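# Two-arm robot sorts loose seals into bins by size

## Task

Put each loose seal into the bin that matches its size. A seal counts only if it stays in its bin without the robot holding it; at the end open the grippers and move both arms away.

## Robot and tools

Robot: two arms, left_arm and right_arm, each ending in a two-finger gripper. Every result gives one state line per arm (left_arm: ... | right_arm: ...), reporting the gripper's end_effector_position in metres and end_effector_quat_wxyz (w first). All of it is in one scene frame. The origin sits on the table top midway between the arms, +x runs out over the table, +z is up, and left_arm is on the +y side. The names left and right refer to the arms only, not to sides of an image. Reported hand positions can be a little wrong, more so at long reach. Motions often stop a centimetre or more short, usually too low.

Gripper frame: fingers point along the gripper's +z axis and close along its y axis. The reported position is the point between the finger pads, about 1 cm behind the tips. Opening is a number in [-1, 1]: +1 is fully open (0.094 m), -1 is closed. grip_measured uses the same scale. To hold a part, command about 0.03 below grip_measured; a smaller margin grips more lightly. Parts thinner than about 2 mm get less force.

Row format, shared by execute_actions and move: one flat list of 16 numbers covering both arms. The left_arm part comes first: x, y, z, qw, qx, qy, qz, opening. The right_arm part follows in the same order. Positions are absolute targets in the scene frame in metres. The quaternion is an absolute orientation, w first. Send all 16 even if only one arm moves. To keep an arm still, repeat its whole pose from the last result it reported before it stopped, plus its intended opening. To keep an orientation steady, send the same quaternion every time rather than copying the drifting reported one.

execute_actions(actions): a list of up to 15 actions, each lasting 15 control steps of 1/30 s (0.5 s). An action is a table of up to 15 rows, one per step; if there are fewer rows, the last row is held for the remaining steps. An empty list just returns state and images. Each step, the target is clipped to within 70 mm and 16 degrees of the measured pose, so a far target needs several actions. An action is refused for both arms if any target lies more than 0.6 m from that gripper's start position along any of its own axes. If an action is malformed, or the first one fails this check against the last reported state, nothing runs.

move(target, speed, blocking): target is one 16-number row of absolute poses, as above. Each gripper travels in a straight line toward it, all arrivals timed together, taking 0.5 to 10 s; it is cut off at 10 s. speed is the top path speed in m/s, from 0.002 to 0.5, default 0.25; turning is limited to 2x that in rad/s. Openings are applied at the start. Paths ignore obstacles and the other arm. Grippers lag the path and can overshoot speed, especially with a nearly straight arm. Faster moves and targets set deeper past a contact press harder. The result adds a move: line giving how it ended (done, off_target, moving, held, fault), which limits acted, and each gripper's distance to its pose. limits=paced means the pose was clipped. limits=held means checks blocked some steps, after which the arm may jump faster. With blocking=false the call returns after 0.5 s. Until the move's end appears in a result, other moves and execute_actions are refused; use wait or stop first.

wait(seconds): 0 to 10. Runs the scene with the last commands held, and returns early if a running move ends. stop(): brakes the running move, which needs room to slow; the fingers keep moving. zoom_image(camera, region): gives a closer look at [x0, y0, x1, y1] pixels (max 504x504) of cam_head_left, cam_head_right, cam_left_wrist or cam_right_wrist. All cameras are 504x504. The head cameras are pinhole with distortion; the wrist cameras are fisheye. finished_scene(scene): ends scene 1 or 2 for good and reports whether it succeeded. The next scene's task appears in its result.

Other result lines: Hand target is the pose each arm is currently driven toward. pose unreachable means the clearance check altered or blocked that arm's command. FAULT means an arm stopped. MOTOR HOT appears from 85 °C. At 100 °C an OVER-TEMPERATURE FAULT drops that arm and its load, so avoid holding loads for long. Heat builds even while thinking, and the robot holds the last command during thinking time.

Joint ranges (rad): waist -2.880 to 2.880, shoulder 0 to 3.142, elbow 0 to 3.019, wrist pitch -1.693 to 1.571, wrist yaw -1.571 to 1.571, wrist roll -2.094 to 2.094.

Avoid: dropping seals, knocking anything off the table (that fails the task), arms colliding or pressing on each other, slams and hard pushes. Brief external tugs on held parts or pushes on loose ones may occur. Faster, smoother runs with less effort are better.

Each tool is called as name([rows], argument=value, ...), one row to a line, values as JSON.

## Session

execute_actions(actions=[])

Scene clock: 0.00 s.
left_arm: end_effector_position=(+0.1412, +0.0524, +0.2758) grip_measured=+1.000 end_effector_quat_wxyz=(+0.152, +0.962, +0.023, +0.227) | right_arm: end_effector_position=(+0.6285, -0.5281, +0.1449) grip_measured=+1.000 end_effector_quat_wxyz=(+0.239, +0.320, +0.705, +0.585)
Joint positions: left_arm=[-1.294  0.905  0.952 -1.154 -0.314  1.977  0.094] | right_arm=[-0.555  1.937  1.264  0.066 -1.212  1.033  0.094]
Joint velocities: left_arm=[-0.005  0.005 -0.002 -0.007 -0.037 -0.022  0.   ] | right_arm=[-0.024 -0.005 -0.002 -0.012  0.037 -0.022  0.   ]
Motor temperatures (°C, as the motors report them): left_arm=[26 28 27 24 23 23] | right_arm=[24 24 24 27 26 24]
Hand target (left_arm): +0.144, +0.046, +0.293; +0.169, +0.957, +0.026, +0.234
Hand target (right_arm): +0.635, -0.532, +0.155; +0.249, +0.312, +0.706, +0.584

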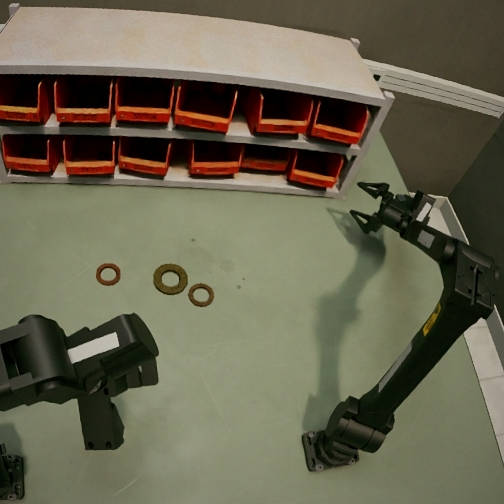

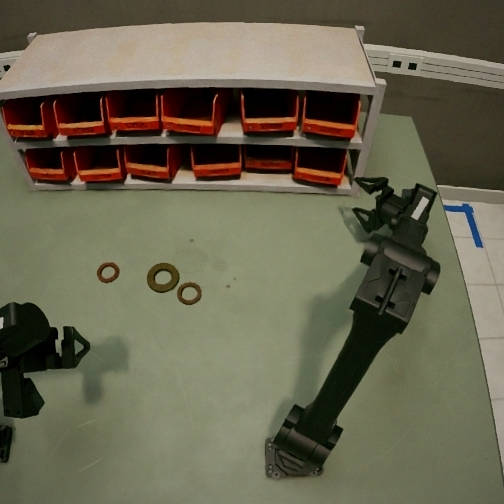

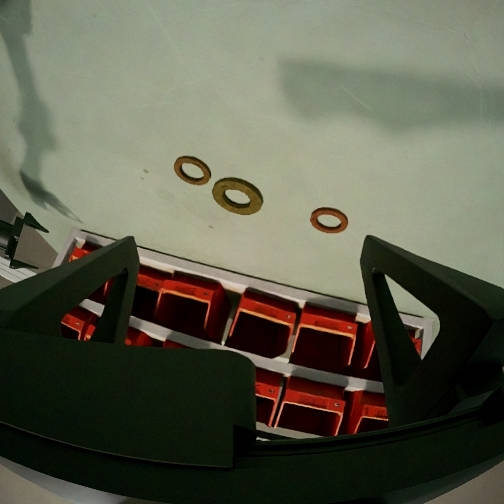

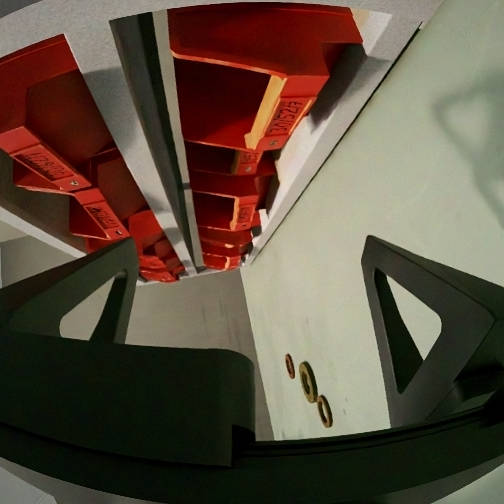

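move(target=[0.45,0.18,0.27,0.707,0,0.707,0,1, 0.45,-0.3,0.26,0.707,0,0.707,0,1], speed=0.4)

zoom_image(camera="cam_left_wrist", region=[60, 0, 504, 260])

zoom_image(camera="cam_right_wrist", region=[0, 0, 440, 260])

zoom_image(camera="cam_head_left", region=[85, 240, 225, 320])

Scene clock: 6.10 s.
left_arm: end_effector_position=(+0.4341, +0.1827, +0.2450) grip_measured=+1.000 end_effector_quat_wxyz=(+0.689, +0.021, +0.724, +0.020) | right_arm: end_effector_position=(+0.4565, -0.2935, +0.2571) grip_measured=+1.000 end_effector_quat_wxyz=(+0.699, +0.002, +0.715, +0.004)
Joint positions: left_arm=[-0.591  1.262  0.535  0.671 -0.488  0.032  0.094] | right_arm=[0.181 1.12  0.446 0.651 0.218 0.014 0.094]
Joint velocities: left_arm=[ 0.005 -0.005 -0.002  0.007  0.022  0.007  0.   ] | right_arm=[-0.005 -0.005  0.002  0.002 -0.037 -0.095  0.   ]
Motor temperatures (°C, as the motors report them): left_arm=[26 28 28 24 23 23] | right_arm=[24 24 25 27 26 24]
Hand target (left_arm): +0.450, +0.179, +0.272; +0.709, +0.001, +0.705, +0.008
Hand target (right_arm): +0.454, -0.293, +0.265; +0.709, +0.000, +0.705, +0.003
Off the commanded pose (left_arm): 0.030 m, 4 deg.
Off the commanded pose (right_arm): 0.010 m, 1 deg.
move: off_target (left_arm)

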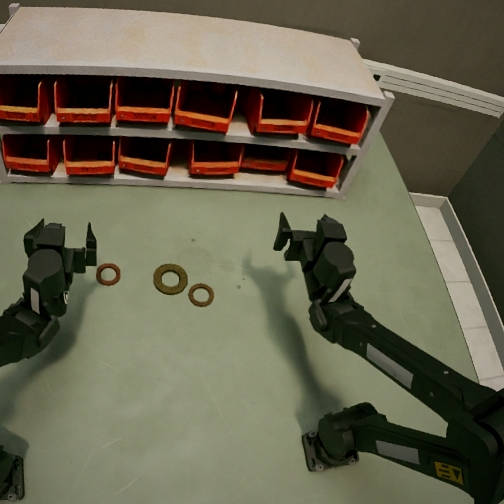

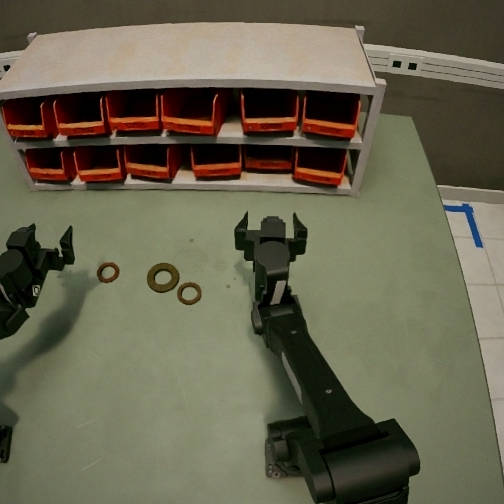

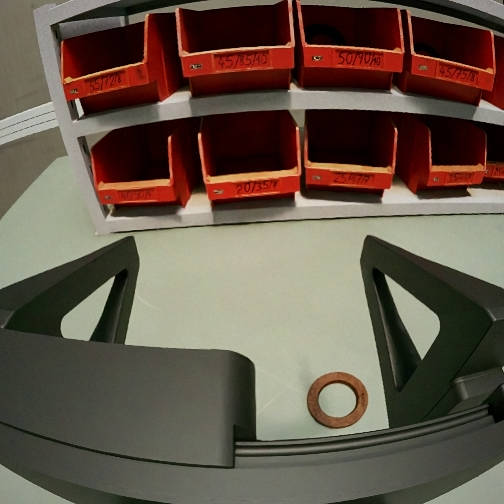

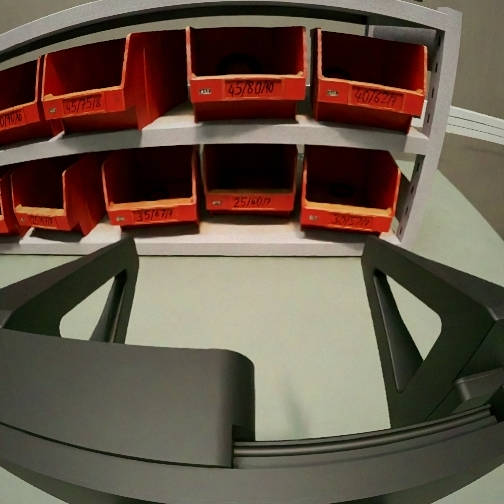

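Region (60, 0, 504, 260) of cam_left_wrist's 504x504 image, scaled by 1.135, with more detail than that image has; it fills the top 295 rows of this view, and the rest is white.

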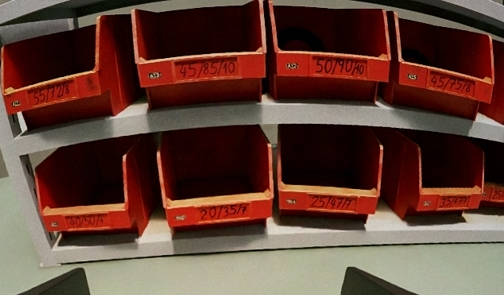

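Region (0, 0, 440, 260) of cam_right_wrist's 504x504 image, scaled by 1.145, with more detail than that image has; it fills the top 298 rows of this view, and the rest is white.

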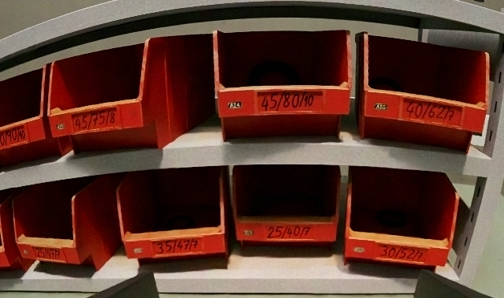

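Region (85, 240, 225, 320) of cam_head_left's 504x504 image, scaled by 3.600, with more detail than that image has; it fills the top 288 rows of this view, and the rest is white.

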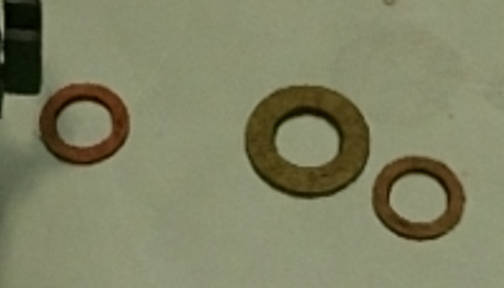

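move(target=[0.4,0.3,0.25,0.653,0.653,0.271,0.271,-0.2, 0.39,-0.12,0.065,0.427,-0.34,0.82,0.177,0.8], speed=0.35)

Scene clock: 10.67 s.
left_arm: end_effector_position=(+0.3897, +0.2973, +0.2172) grip_measured=-0.198 end_effector_quat_wxyz=(+0.647, +0.659, +0.295, +0.245) | right_arm: end_effector_position=(+0.3785, -0.1279, +0.0526) grip_measured=+0.801 end_effector_quat_wxyz=(+0.415, -0.328, +0.830, +0.177)
Joint positions: left_arm=[0.163 1.275 0.447 0.741 1.051 1.589 0.038] | right_arm=[ 0.404  1.426  0.456  0.308 -0.268 -0.178  0.085]
Joint velocities: left_arm=[-0.005  0.005 -0.017 -0.007  0.022 -0.051 -0.001] | right_arm=[-0.005 -0.005 -0.012 -0.007  0.037  0.007  0.002]
Motor temperatures (°C, as the motors report them): left_arm=[26 28 29 24 23 23] | right_arm=[24 24 25 27 26 24]
Hand target (left_arm): +0.401, +0.303, +0.248; +0.647, +0.659, +0.267, +0.276
Hand target (right_arm): +0.391, -0.118, +0.063; +0.424, -0.335, +0.822, +0.179
Off the commanded pose (left_arm): 0.035 m, 4 deg.
Off the commanded pose (right_arm): 0.019 m, 2 deg.
move: off_target (left_arm, right_arm)

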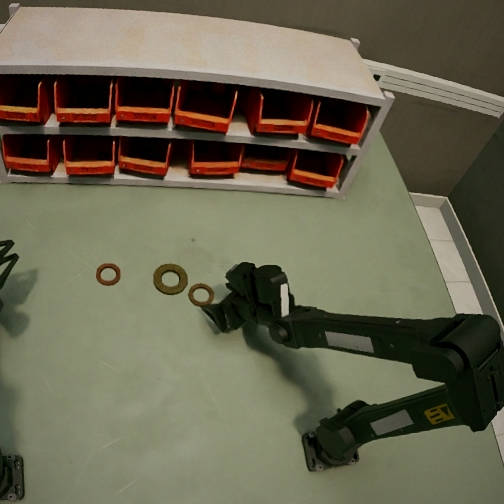

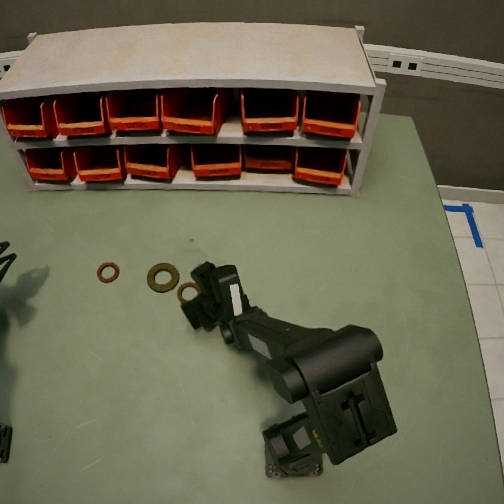

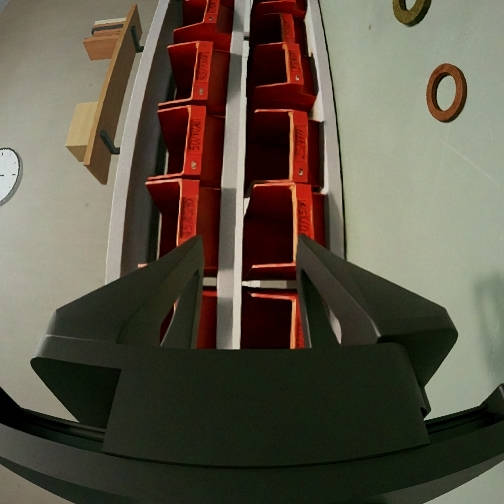

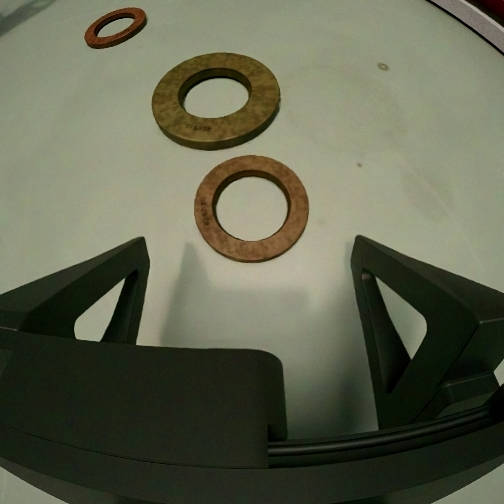

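zoom_image(camera="cam_right_wrist", region=[140, 80, 320, 260])

move(target=[0.4,0.3,0.25,0.653,0.653,0.271,0.271,-0.2, 0.418,-0.09,0.018,0.427,-0.34,0.82,0.177,0.8], speed=0.06)

Region (140, 80, 320, 260) of cam_right_wrist's 504x504 image, scaled by 2.800, with more detail than that image has.

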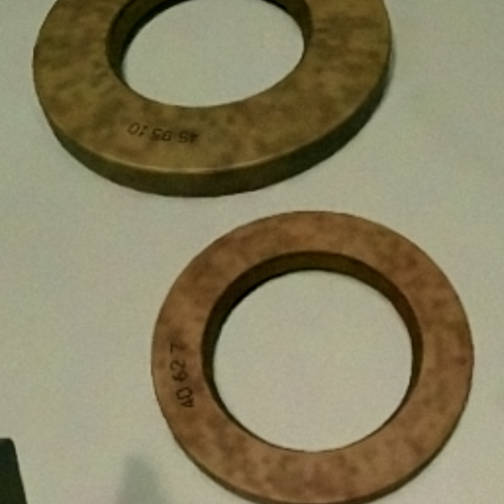

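Scene clock: 13.47 s.
left_arm: end_effector_position=(+0.3887, +0.2971, +0.2218) grip_measured=-0.198 end_effector_quat_wxyz=(+0.648, +0.658, +0.293, +0.248) | right_arm: end_effector_position=(+0.4082, -0.0989, +0.0153) grip_measured=+0.801 end_effector_quat_wxyz=(+0.419, -0.339, +0.823, +0.177)
Joint positions: left_arm=[0.163 1.262 0.447 0.741 1.05  1.583 0.038] | right_arm=[ 0.438  1.648  0.539  0.46  -0.25  -0.178  0.085]
Joint velocities: left_arm=[-0.005 -0.015  0.007 -0.002  0.051 -0.051 -0.   ] | right_arm=[-0.015 -0.015  0.012  0.002 -0.081  0.037 -0.001]
Motor temperatures (°C, as the motors report them): left_arm=[26 28 29 24 23 23] | right_arm=[24 24 25 27 26 24]
Hand target (left_arm): +0.398, +0.299, +0.251; +0.653, +0.653, +0.271, +0.271
Hand target (right_arm): +0.418, -0.091, +0.017; +0.427, -0.340, +0.819, +0.177
Off the commanded pose (left_arm): 0.030 m, 4 deg.
Off the commanded pose (right_arm): 0.014 m, 1 deg.
move: off_target (left_arm, right_arm)

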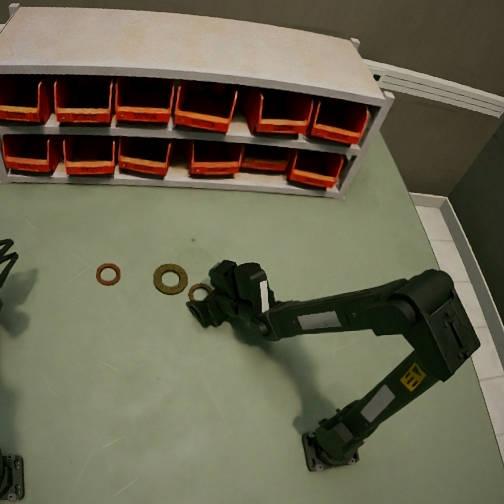

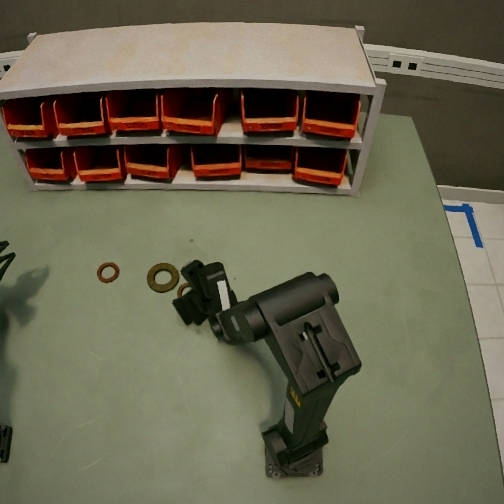

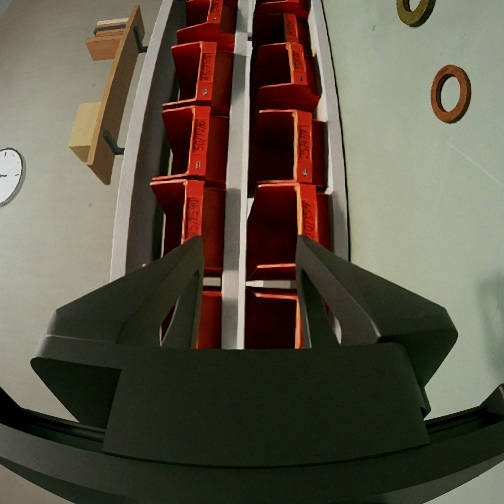

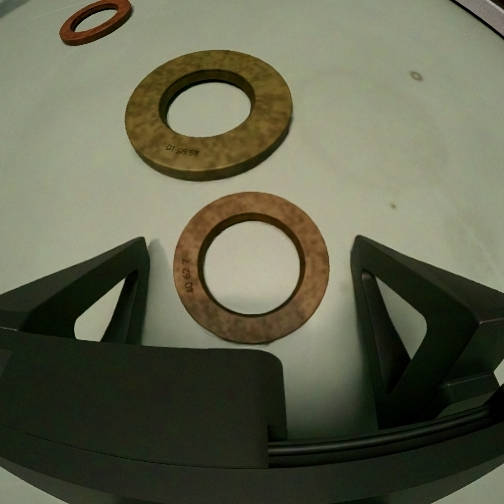

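execute_actions([
  [[0.4,0.3,0.25,0.653,0.653,0.271,0.271,-0.2, 0.418,-0.09,0.013,0.427,-0.34,0.82,0.177,0.4]],
  [[0.4,0.3,0.25,0.653,0.653,0.271,0.271,-0.2, 0.418,-0.09,0.013,0.427,-0.34,0.82,0.177,0.24]],
  [[0.4,0.3,0.25,0.653,0.653,0.271,0.271,-0.2, 0.415,-0.095,0.05,0.427,-0.34,0.82,0.177,0.24]],
])

move(target=[0.4,0.3,0.25,0.653,0.653,0.271,0.271,-0.2, 0.62,-0.43,0.37,0.574,0,0.819,0,0.24])

Scene clock: 16.43 s.
left_arm: end_effector_position=(+0.3887, +0.2971, +0.2218) grip_measured=-0.198 end_effector_quat_wxyz=(+0.648, +0.658, +0.293, +0.248) | right_arm: end_effector_position=(+0.4053, -0.0993, +0.0438) grip_measured=+0.276 end_effector_quat_wxyz=(+0.421, -0.339, +0.823, +0.177)
Joint positions: left_arm=[0.163 1.262 0.447 0.741 1.05  1.583 0.038] | right_arm=[ 0.44   1.546  0.543  0.357 -0.249 -0.177  0.06 ]
Joint velocities: left_arm=[-0.015 -0.005  0.017 -0.007 -0.051 -0.022 -0.001] | right_arm=[-0.015 -0.005  0.017 -0.012 -0.007  0.037 -0.001]
Motor temperatures (°C, as the motors report them): left_arm=[26 28 29 24 23 23] | right_arm=[24 24 25 27 26 24]
Hand target (left_arm): +0.398, +0.299, +0.250; +0.653, +0.653, +0.271, +0.271
Hand target (right_arm): +0.415, -0.095, +0.051; +0.427, -0.340, +0.819, +0.177
Off the commanded pose (left_arm): 0.030 m, 4 deg.
Off the commanded pose (right_arm): 0.012 m, 1 deg.

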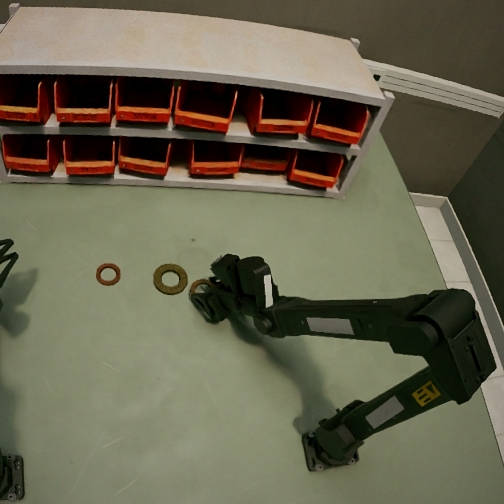

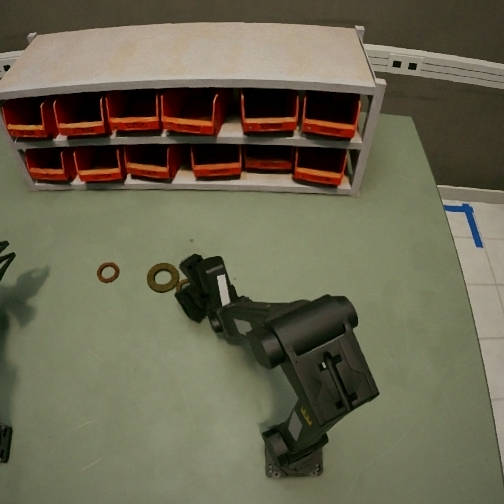

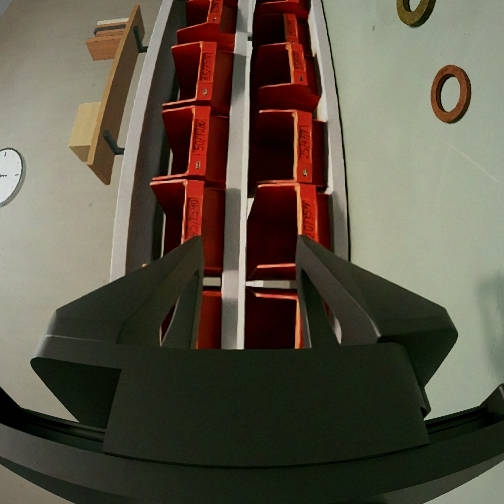

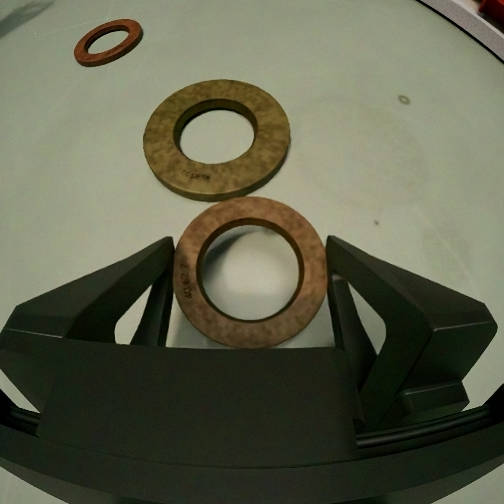

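Scene clock: 18.90 s.
left_arm: end_effector_position=(+0.3887, +0.2971, +0.2218) grip_measured=-0.198 end_effector_quat_wxyz=(+0.648, +0.658, +0.293, +0.248) | right_arm: end_effector_position=(+0.6034, -0.4339, +0.3492) grip_measured=+0.276 end_effector_quat_wxyz=(+0.566, -0.007, +0.824, -0.000)
Joint positions: left_arm=[0.163 1.262 0.447 0.741 1.05  1.583 0.038] | right_arm=[-0.214  1.351  1.148 -0.169 -0.169 -0.074  0.06 ]
Joint velocities: left_arm=[-0.015 -0.005 -0.027 -0.022  0.037  0.022  0.001] | right_arm=[ 0.005 -0.005  0.017 -0.022  0.051  0.022 -0.   ]
Motor temperatures (°C, as the motors report them): left_arm=[26 28 29 24 23 23] | right_arm=[24 24 26 27 26 24]
Hand target (left_arm): +0.398, +0.299, +0.250; +0.653, +0.653, +0.271, +0.271
Hand target (right_arm): +0.615, -0.437, +0.372; +0.579, -0.004, +0.815, -0.001
Off the commanded pose (left_arm): 0.030 m, 4 deg.
Off the commanded pose (right_arm): 0.027 m, 1 deg.
move: off_target (left_arm, right_arm)

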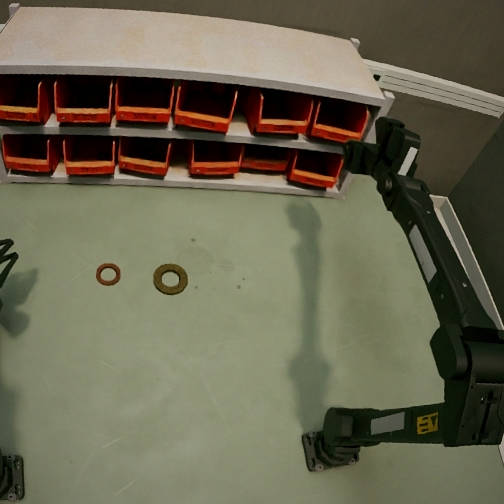

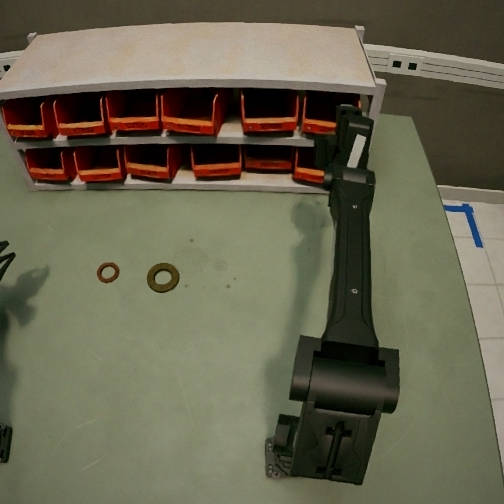

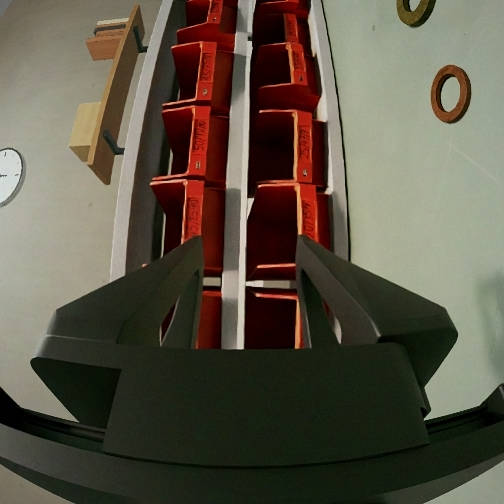

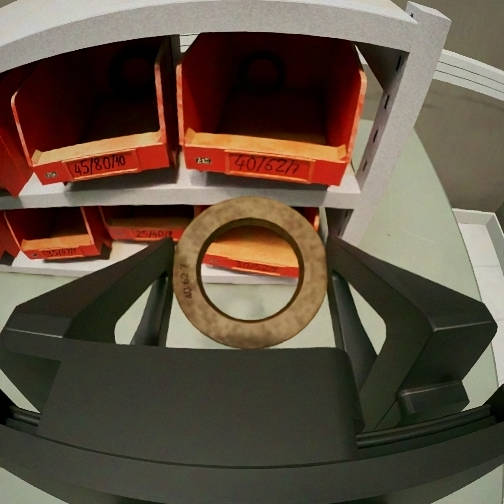

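move(target=[0.4,0.3,0.25,0.653,0.653,0.271,0.271,-0.2, 0.75,-0.442,0.362,0.574,0,0.819,0,0.24], speed=0.12)

Scene clock: 21.73 s.
left_arm: end_effector_position=(+0.3887, +0.2971, +0.2218) grip_measured=-0.198 end_effector_quat_wxyz=(+0.648, +0.658, +0.293, +0.248) | right_arm: end_effector_position=(+0.7350, -0.4466, +0.3315) grip_measured=+0.276 end_effector_quat_wxyz=(+0.557, +0.001, +0.831, +0.000)
Joint positions: left_arm=[0.163 1.262 0.447 0.741 1.05  1.583 0.038] | right_arm=[-0.193  1.701  1.512 -0.206 -0.141 -0.057  0.06 ]
Joint velocities: left_arm=[-0.005 -0.005 -0.002 -0.007 -0.022 -0.007 -0.   ] | right_arm=[-0.005 -0.015 -0.002 -0.007  0.007 -0.022 -0.   ]
Motor temperatures (°C, as the motors report them): left_arm=[26 28 29 24 23 23] | right_arm=[24 24 27 27 26 24]
Hand target (left_arm): +0.398, +0.299, +0.250; +0.653, +0.653, +0.271, +0.271
Hand target (right_arm): +0.747, -0.443, +0.360; +0.574, +0.000, +0.819, +0.000
Off the commanded pose (left_arm): 0.030 m, 4 deg.
Off the commanded pose (right_arm): 0.034 m, 2 deg.
move: off_target (left_arm, right_arm)

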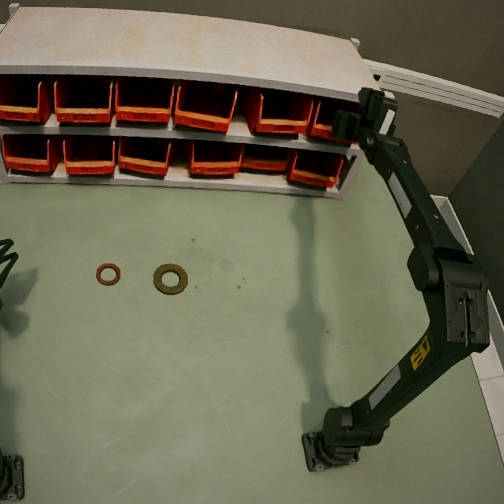

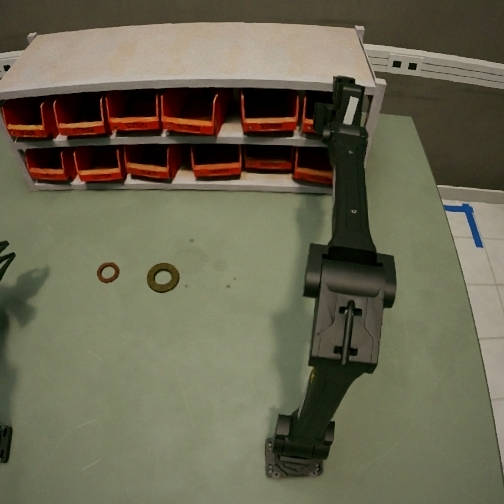

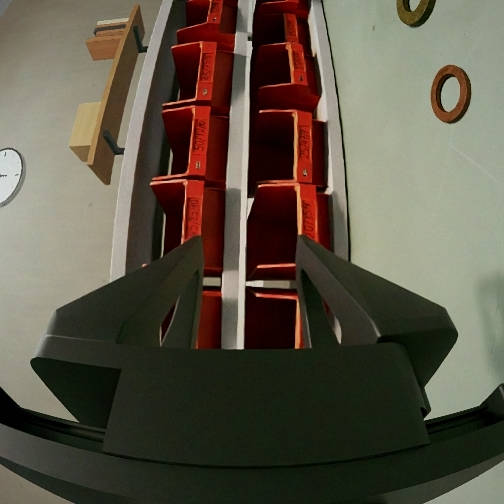

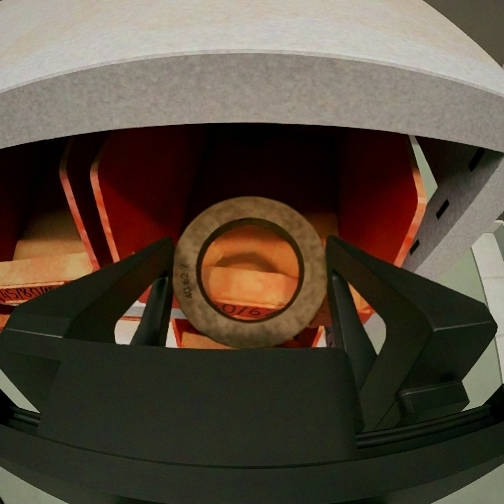

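execute_actions([
  [[0.4,0.3,0.25,0.653,0.653,0.271,0.271,-0.2, 0.766,-0.446,0.362,0.574,0,0.819,0,0.24]],
  [[0.4,0.3,0.25,0.653,0.653,0.271,0.271,-0.2, 0.783,-0.446,0.36,0.574,0,0.819,0,0.24]],
  [[0.4,0.3,0.25,0.653,0.653,0.271,0.271,-0.2, 0.797,-0.446,0.354,0.574,0,0.819,0,0.24]],
])

Scene clock: 24.70 s.
left_arm: end_effector_position=(+0.3887, +0.2971, +0.2218) grip_measured=-0.198 end_effector_quat_wxyz=(+0.648, +0.658, +0.293, +0.248) | right_arm: end_effector_position=(+0.7830, -0.4502, +0.3309) grip_measured=+0.276 end_effector_quat_wxyz=(+0.560, +0.000, +0.829, -0.001)
Joint positions: left_arm=[0.163 1.262 0.447 0.741 1.05  1.583 0.038] | right_arm=[-0.187  1.825  1.677 -0.238 -0.134 -0.055  0.06 ]
Joint velocities: left_arm=[-0.005  0.005 -0.002  0.002  0.007 -0.007  0.001] | right_arm=[-0.005 -0.005  0.007  0.007  0.022 -0.007 -0.   ]
Motor temperatures (°C, as the motors report them): left_arm=[26 28 30 24 23 23] | right_arm=[24 25 27 27 26 24]
Hand target (left_arm): +0.398, +0.299, +0.250; +0.653, +0.653, +0.271, +0.271
Hand target (right_arm): +0.795, -0.446, +0.354; +0.574, -0.000, +0.819, +0.000
Off the commanded pose (left_arm): 0.030 m, 4 deg.
Off the commanded pose (right_arm): 0.027 m, 2 deg.

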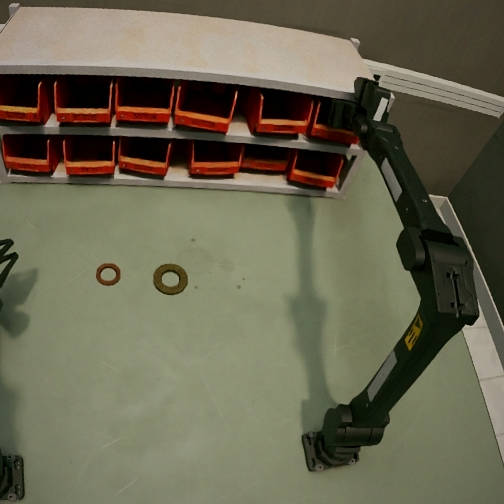

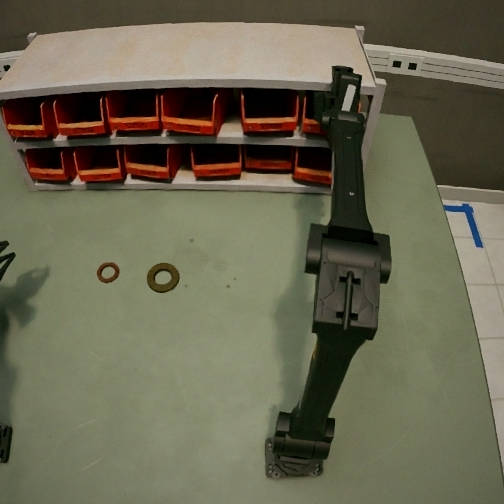

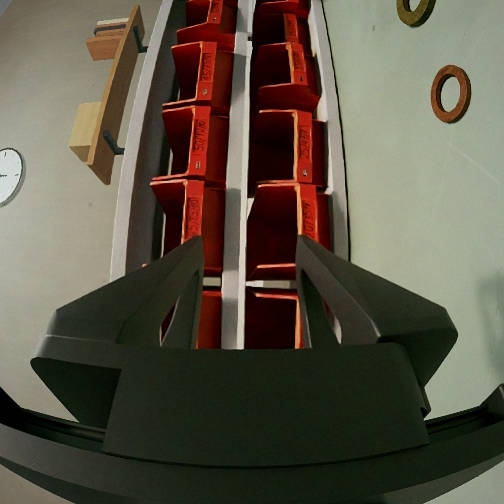

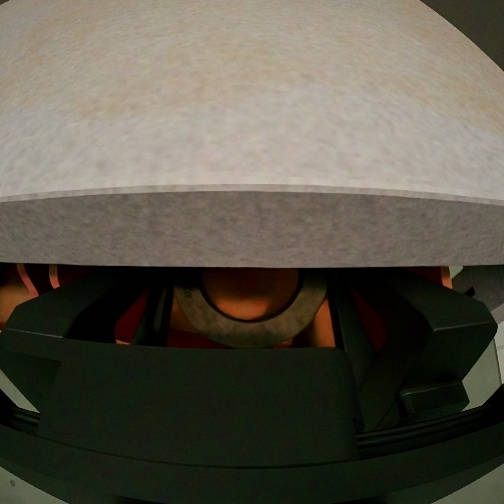

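execute_actions([
  [[0.4,0.3,0.25,0.653,0.653,0.271,0.271,-0.2, 0.797,-0.446,0.354,0.574,0,0.819,0,0.4]],
])

move(target=[0.4,0.3,0.25,0.653,0.653,0.271,0.271,-0.2, 0.55,-0.43,0.35,0.574,0,0.819,0,0.4], speed=0.2)

move(target=[0.4,0.3,0.25,0.653,0.653,0.271,0.271,-0.2, 0.462,-0.013,0.065,0,0.383,0.924,0,1], speed=0.3)

Scene clock: 26.83 s.
left_arm: end_effector_position=(+0.3887, +0.2971, +0.2218) grip_measured=-0.198 end_effector_quat_wxyz=(+0.648, +0.658, +0.293, +0.248) | right_arm: end_effector_position=(+0.7830, -0.4503, +0.3309) grip_measured=+0.399 end_effector_quat_wxyz=(+0.560, +0.001, +0.829, -0.001)
Joint positions: left_arm=[0.163 1.262 0.447 0.741 1.05  1.583 0.038] | right_arm=[-0.187  1.825  1.677 -0.238 -0.134 -0.055  0.066]
Joint velocities: left_arm=[-0.015  0.005  0.007  0.002  0.007 -0.022 -0.   ] | right_arm=[-0.015 -0.005 -0.002  0.007 -0.051  0.051 -0.002]
Motor temperatures (°C, as the motors report them): left_arm=[26 28 30 24 23 23] | right_arm=[24 25 28 27 26 24]
Hand target (left_arm): +0.398, +0.299, +0.250; +0.653, +0.653, +0.271, +0.271
Hand target (right_arm): +0.795, -0.446, +0.354; +0.574, -0.000, +0.819, +0.000
Off the commanded pose (left_arm): 0.030 m, 4 deg.
Off the commanded pose (right_arm): 0.027 m, 2 deg.

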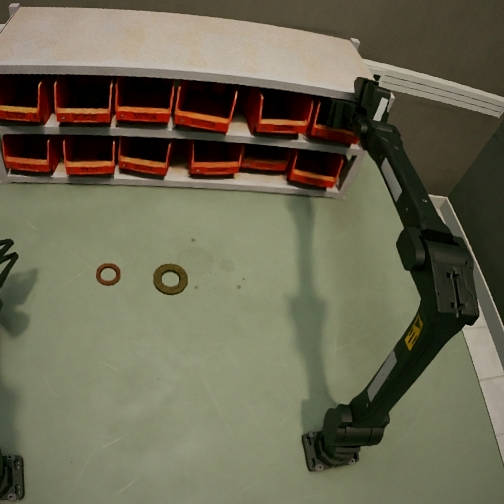

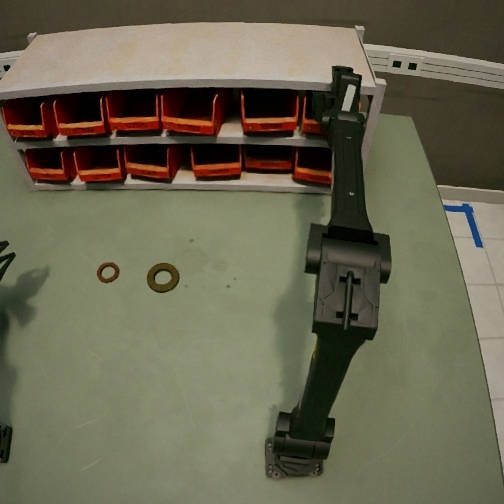

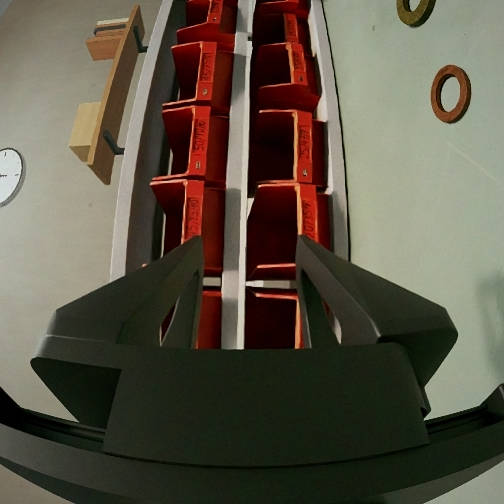

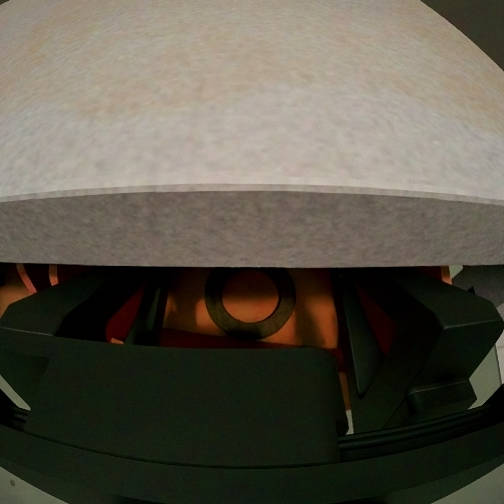

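Scene clock: 28.47 s.
left_arm: end_effector_position=(+0.3887, +0.2971, +0.2218) grip_measured=-0.198 end_effector_quat_wxyz=(+0.648, +0.658, +0.293, +0.248) | right_arm: end_effector_position=(+0.5504, -0.4232, +0.3547) grip_measured=+0.399 end_effector_quat_wxyz=(+0.576, -0.000, +0.818, +0.002)
Joint positions: left_arm=[0.163 1.262 0.447 0.741 1.05  1.583 0.038] | right_arm=[-0.209  1.2    1.016 -0.165 -0.162 -0.055  0.066]
Joint velocities: left_arm=[-0.005  0.005 -0.012  0.007 -0.037  0.022  0.001] | right_arm=[-0.005 -0.015  0.002 -0.012 -0.037  0.022  0.001]
Motor temperatures (°C, as the motors report them): left_arm=[26 28 30 24 23 23] | right_arm=[24 25 28 27 26 24]
Hand target (left_arm): +0.398, +0.299, +0.250; +0.653, +0.653, +0.271, +0.271
Hand target (right_arm): +0.551, -0.427, +0.354; +0.574, -0.000, +0.819, -0.000
Off the commanded pose (left_arm): 0.030 m, 4 deg.
Off the commanded pose (right_arm): 0.008 m, 0 deg.
move: off_target (left_arm)

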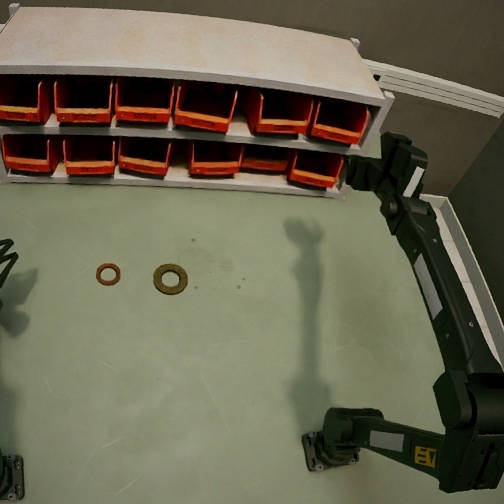

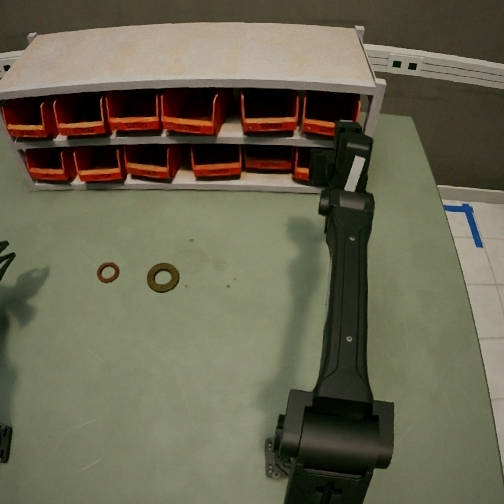

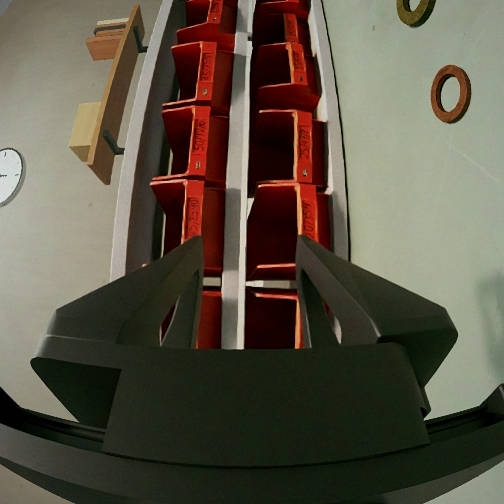

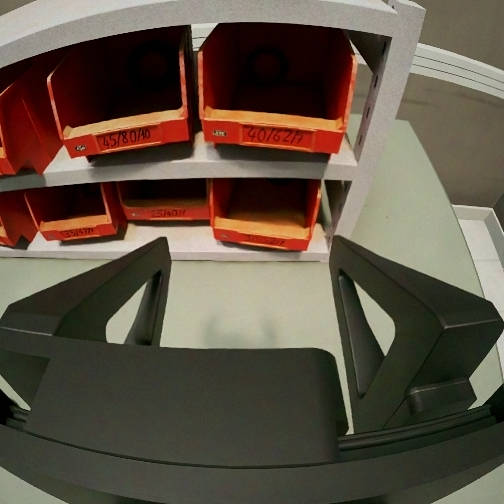

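Scene clock: 31.47 s.
left_arm: end_effector_position=(+0.3887, +0.2971, +0.2218) grip_measured=-0.198 end_effector_quat_wxyz=(+0.648, +0.658, +0.293, +0.248) | right_arm: end_effector_position=(+0.4518, -0.0172, +0.0450) grip_measured=+1.000 end_effector_quat_wxyz=(-0.012, +0.386, +0.922, -0.014)
Joint positions: left_arm=[0.163 1.262 0.447 0.741 1.05  1.583 0.038] | right_arm=[ 0.605  1.962  1.518 -1.163 -0.007  1.438  0.094]
Joint velocities: left_arm=[-0.005 -0.005 -0.007 -0.007 -0.051  0.037  0.   ] | right_arm=[ 0.015  0.005 -0.012 -0.012  0.007  0.051  0.   ]
Motor temperatures (°C, as the motors report them): left_arm=[26 28 30 24 23 23] | right_arm=[24 25 28 27 26 24]
Hand target (left_arm): +0.398, +0.299, +0.250; +0.653, +0.653, +0.271, +0.271
Hand target (right_arm): +0.465, -0.007, +0.058; -0.005, +0.391, +0.920, +0.001
Off the commanded pose (left_arm): 0.030 m, 4 deg.
Off the commanded pose (right_arm): 0.023 m, 2 deg.
move: off_target (left_arm, right_arm)

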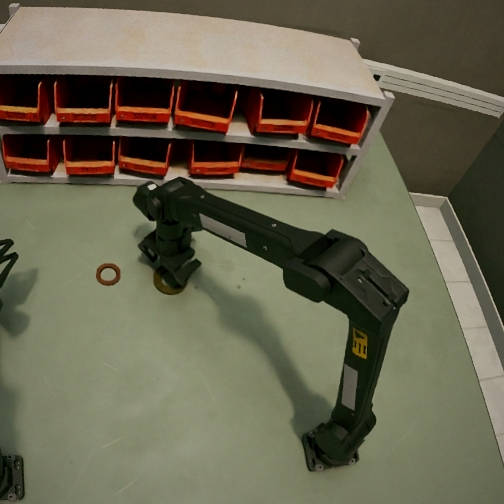

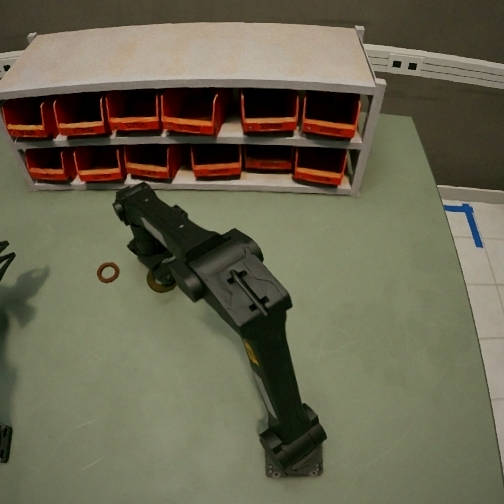

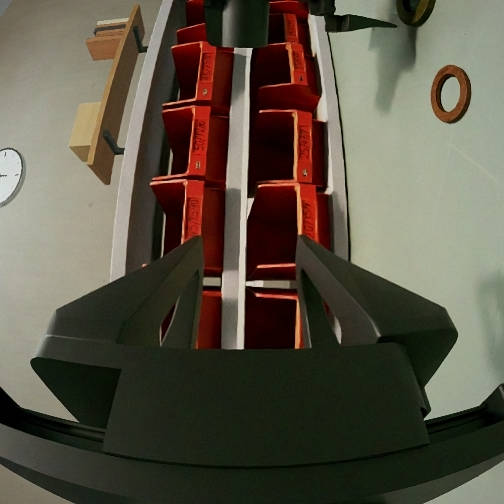

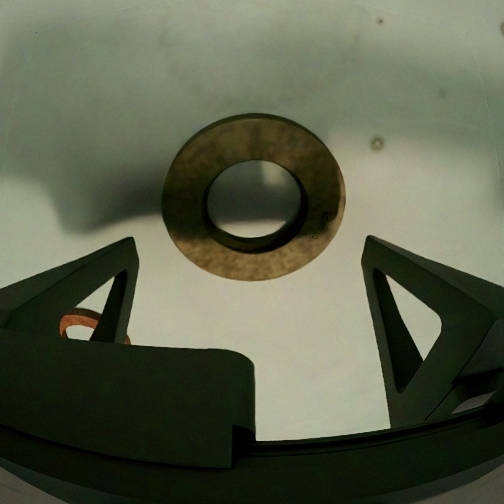

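execute_actions([
  [[0.4,0.3,0.25,0.653,0.653,0.271,0.271,-0.2, 0.468,-0.02,0.05,0,0.388,0.922,0,1]],
  [[0.4,0.3,0.25,0.653,0.653,0.271,0.271,-0.2, 0.468,-0.02,0.043,0,0.388,0.922,0,1]],
])

Scene clock: 33.70 s.
left_arm: end_effector_position=(+0.3887, +0.2971, +0.2218) grip_measured=-0.198 end_effector_quat_wxyz=(+0.648, +0.658, +0.293, +0.248) | right_arm: end_effector_position=(+0.4623, -0.0206, +0.0448) grip_measured=+1.000 end_effector_quat_wxyz=(-0.004, +0.389, +0.921, -0.004)
Joint positions: left_arm=[0.163 1.262 0.447 0.741 1.05  1.583 0.038] | right_arm=[ 0.59   1.962  1.518 -1.137 -0.003  1.431  0.094]
Joint velocities: left_arm=[-0.005  0.005 -0.012  0.002  0.007  0.007 -0.001] | right_arm=[-0.005  0.005 -0.017  0.002 -0.007 -0.125  0.   ]
Motor temperatures (°C, as the motors report them): left_arm=[26 28 30 25 23 23] | right_arm=[24 25 28 27 26 24]
Hand target (left_arm): +0.398, +0.299, +0.250; +0.653, +0.653, +0.271, +0.271
Hand target (right_arm): +0.468, -0.020, +0.043; -0.000, +0.388, +0.922, +0.000
Off the commanded pose (left_arm): 0.030 m, 4 deg.
Off the commanded pose (right_arm): 0.006 m, 1 deg.

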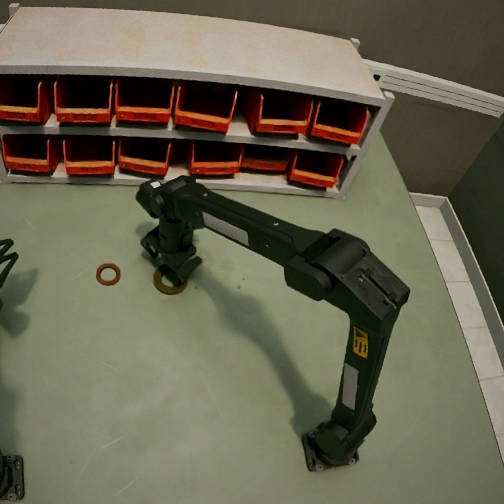

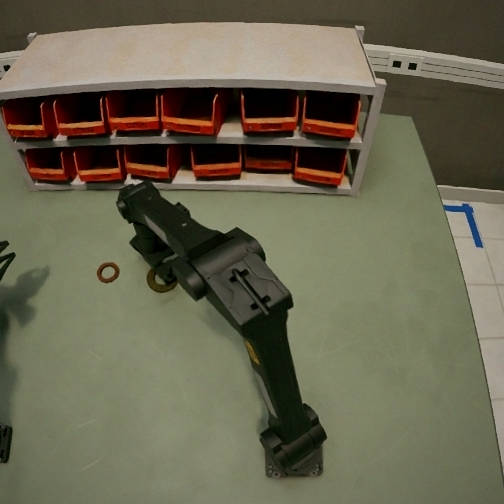

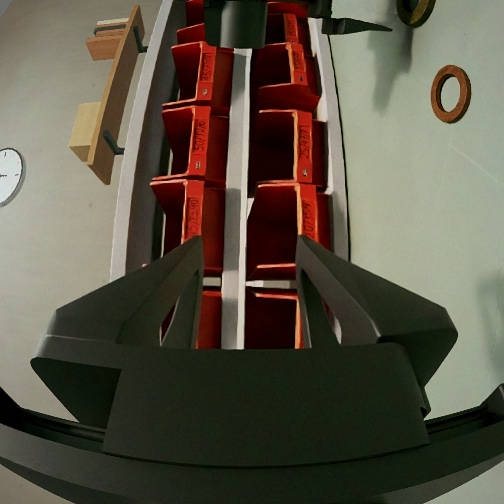

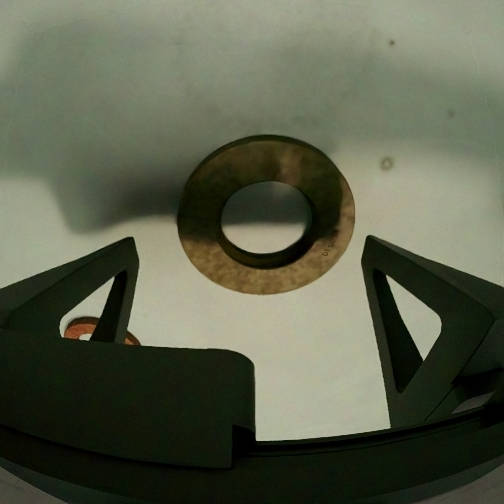

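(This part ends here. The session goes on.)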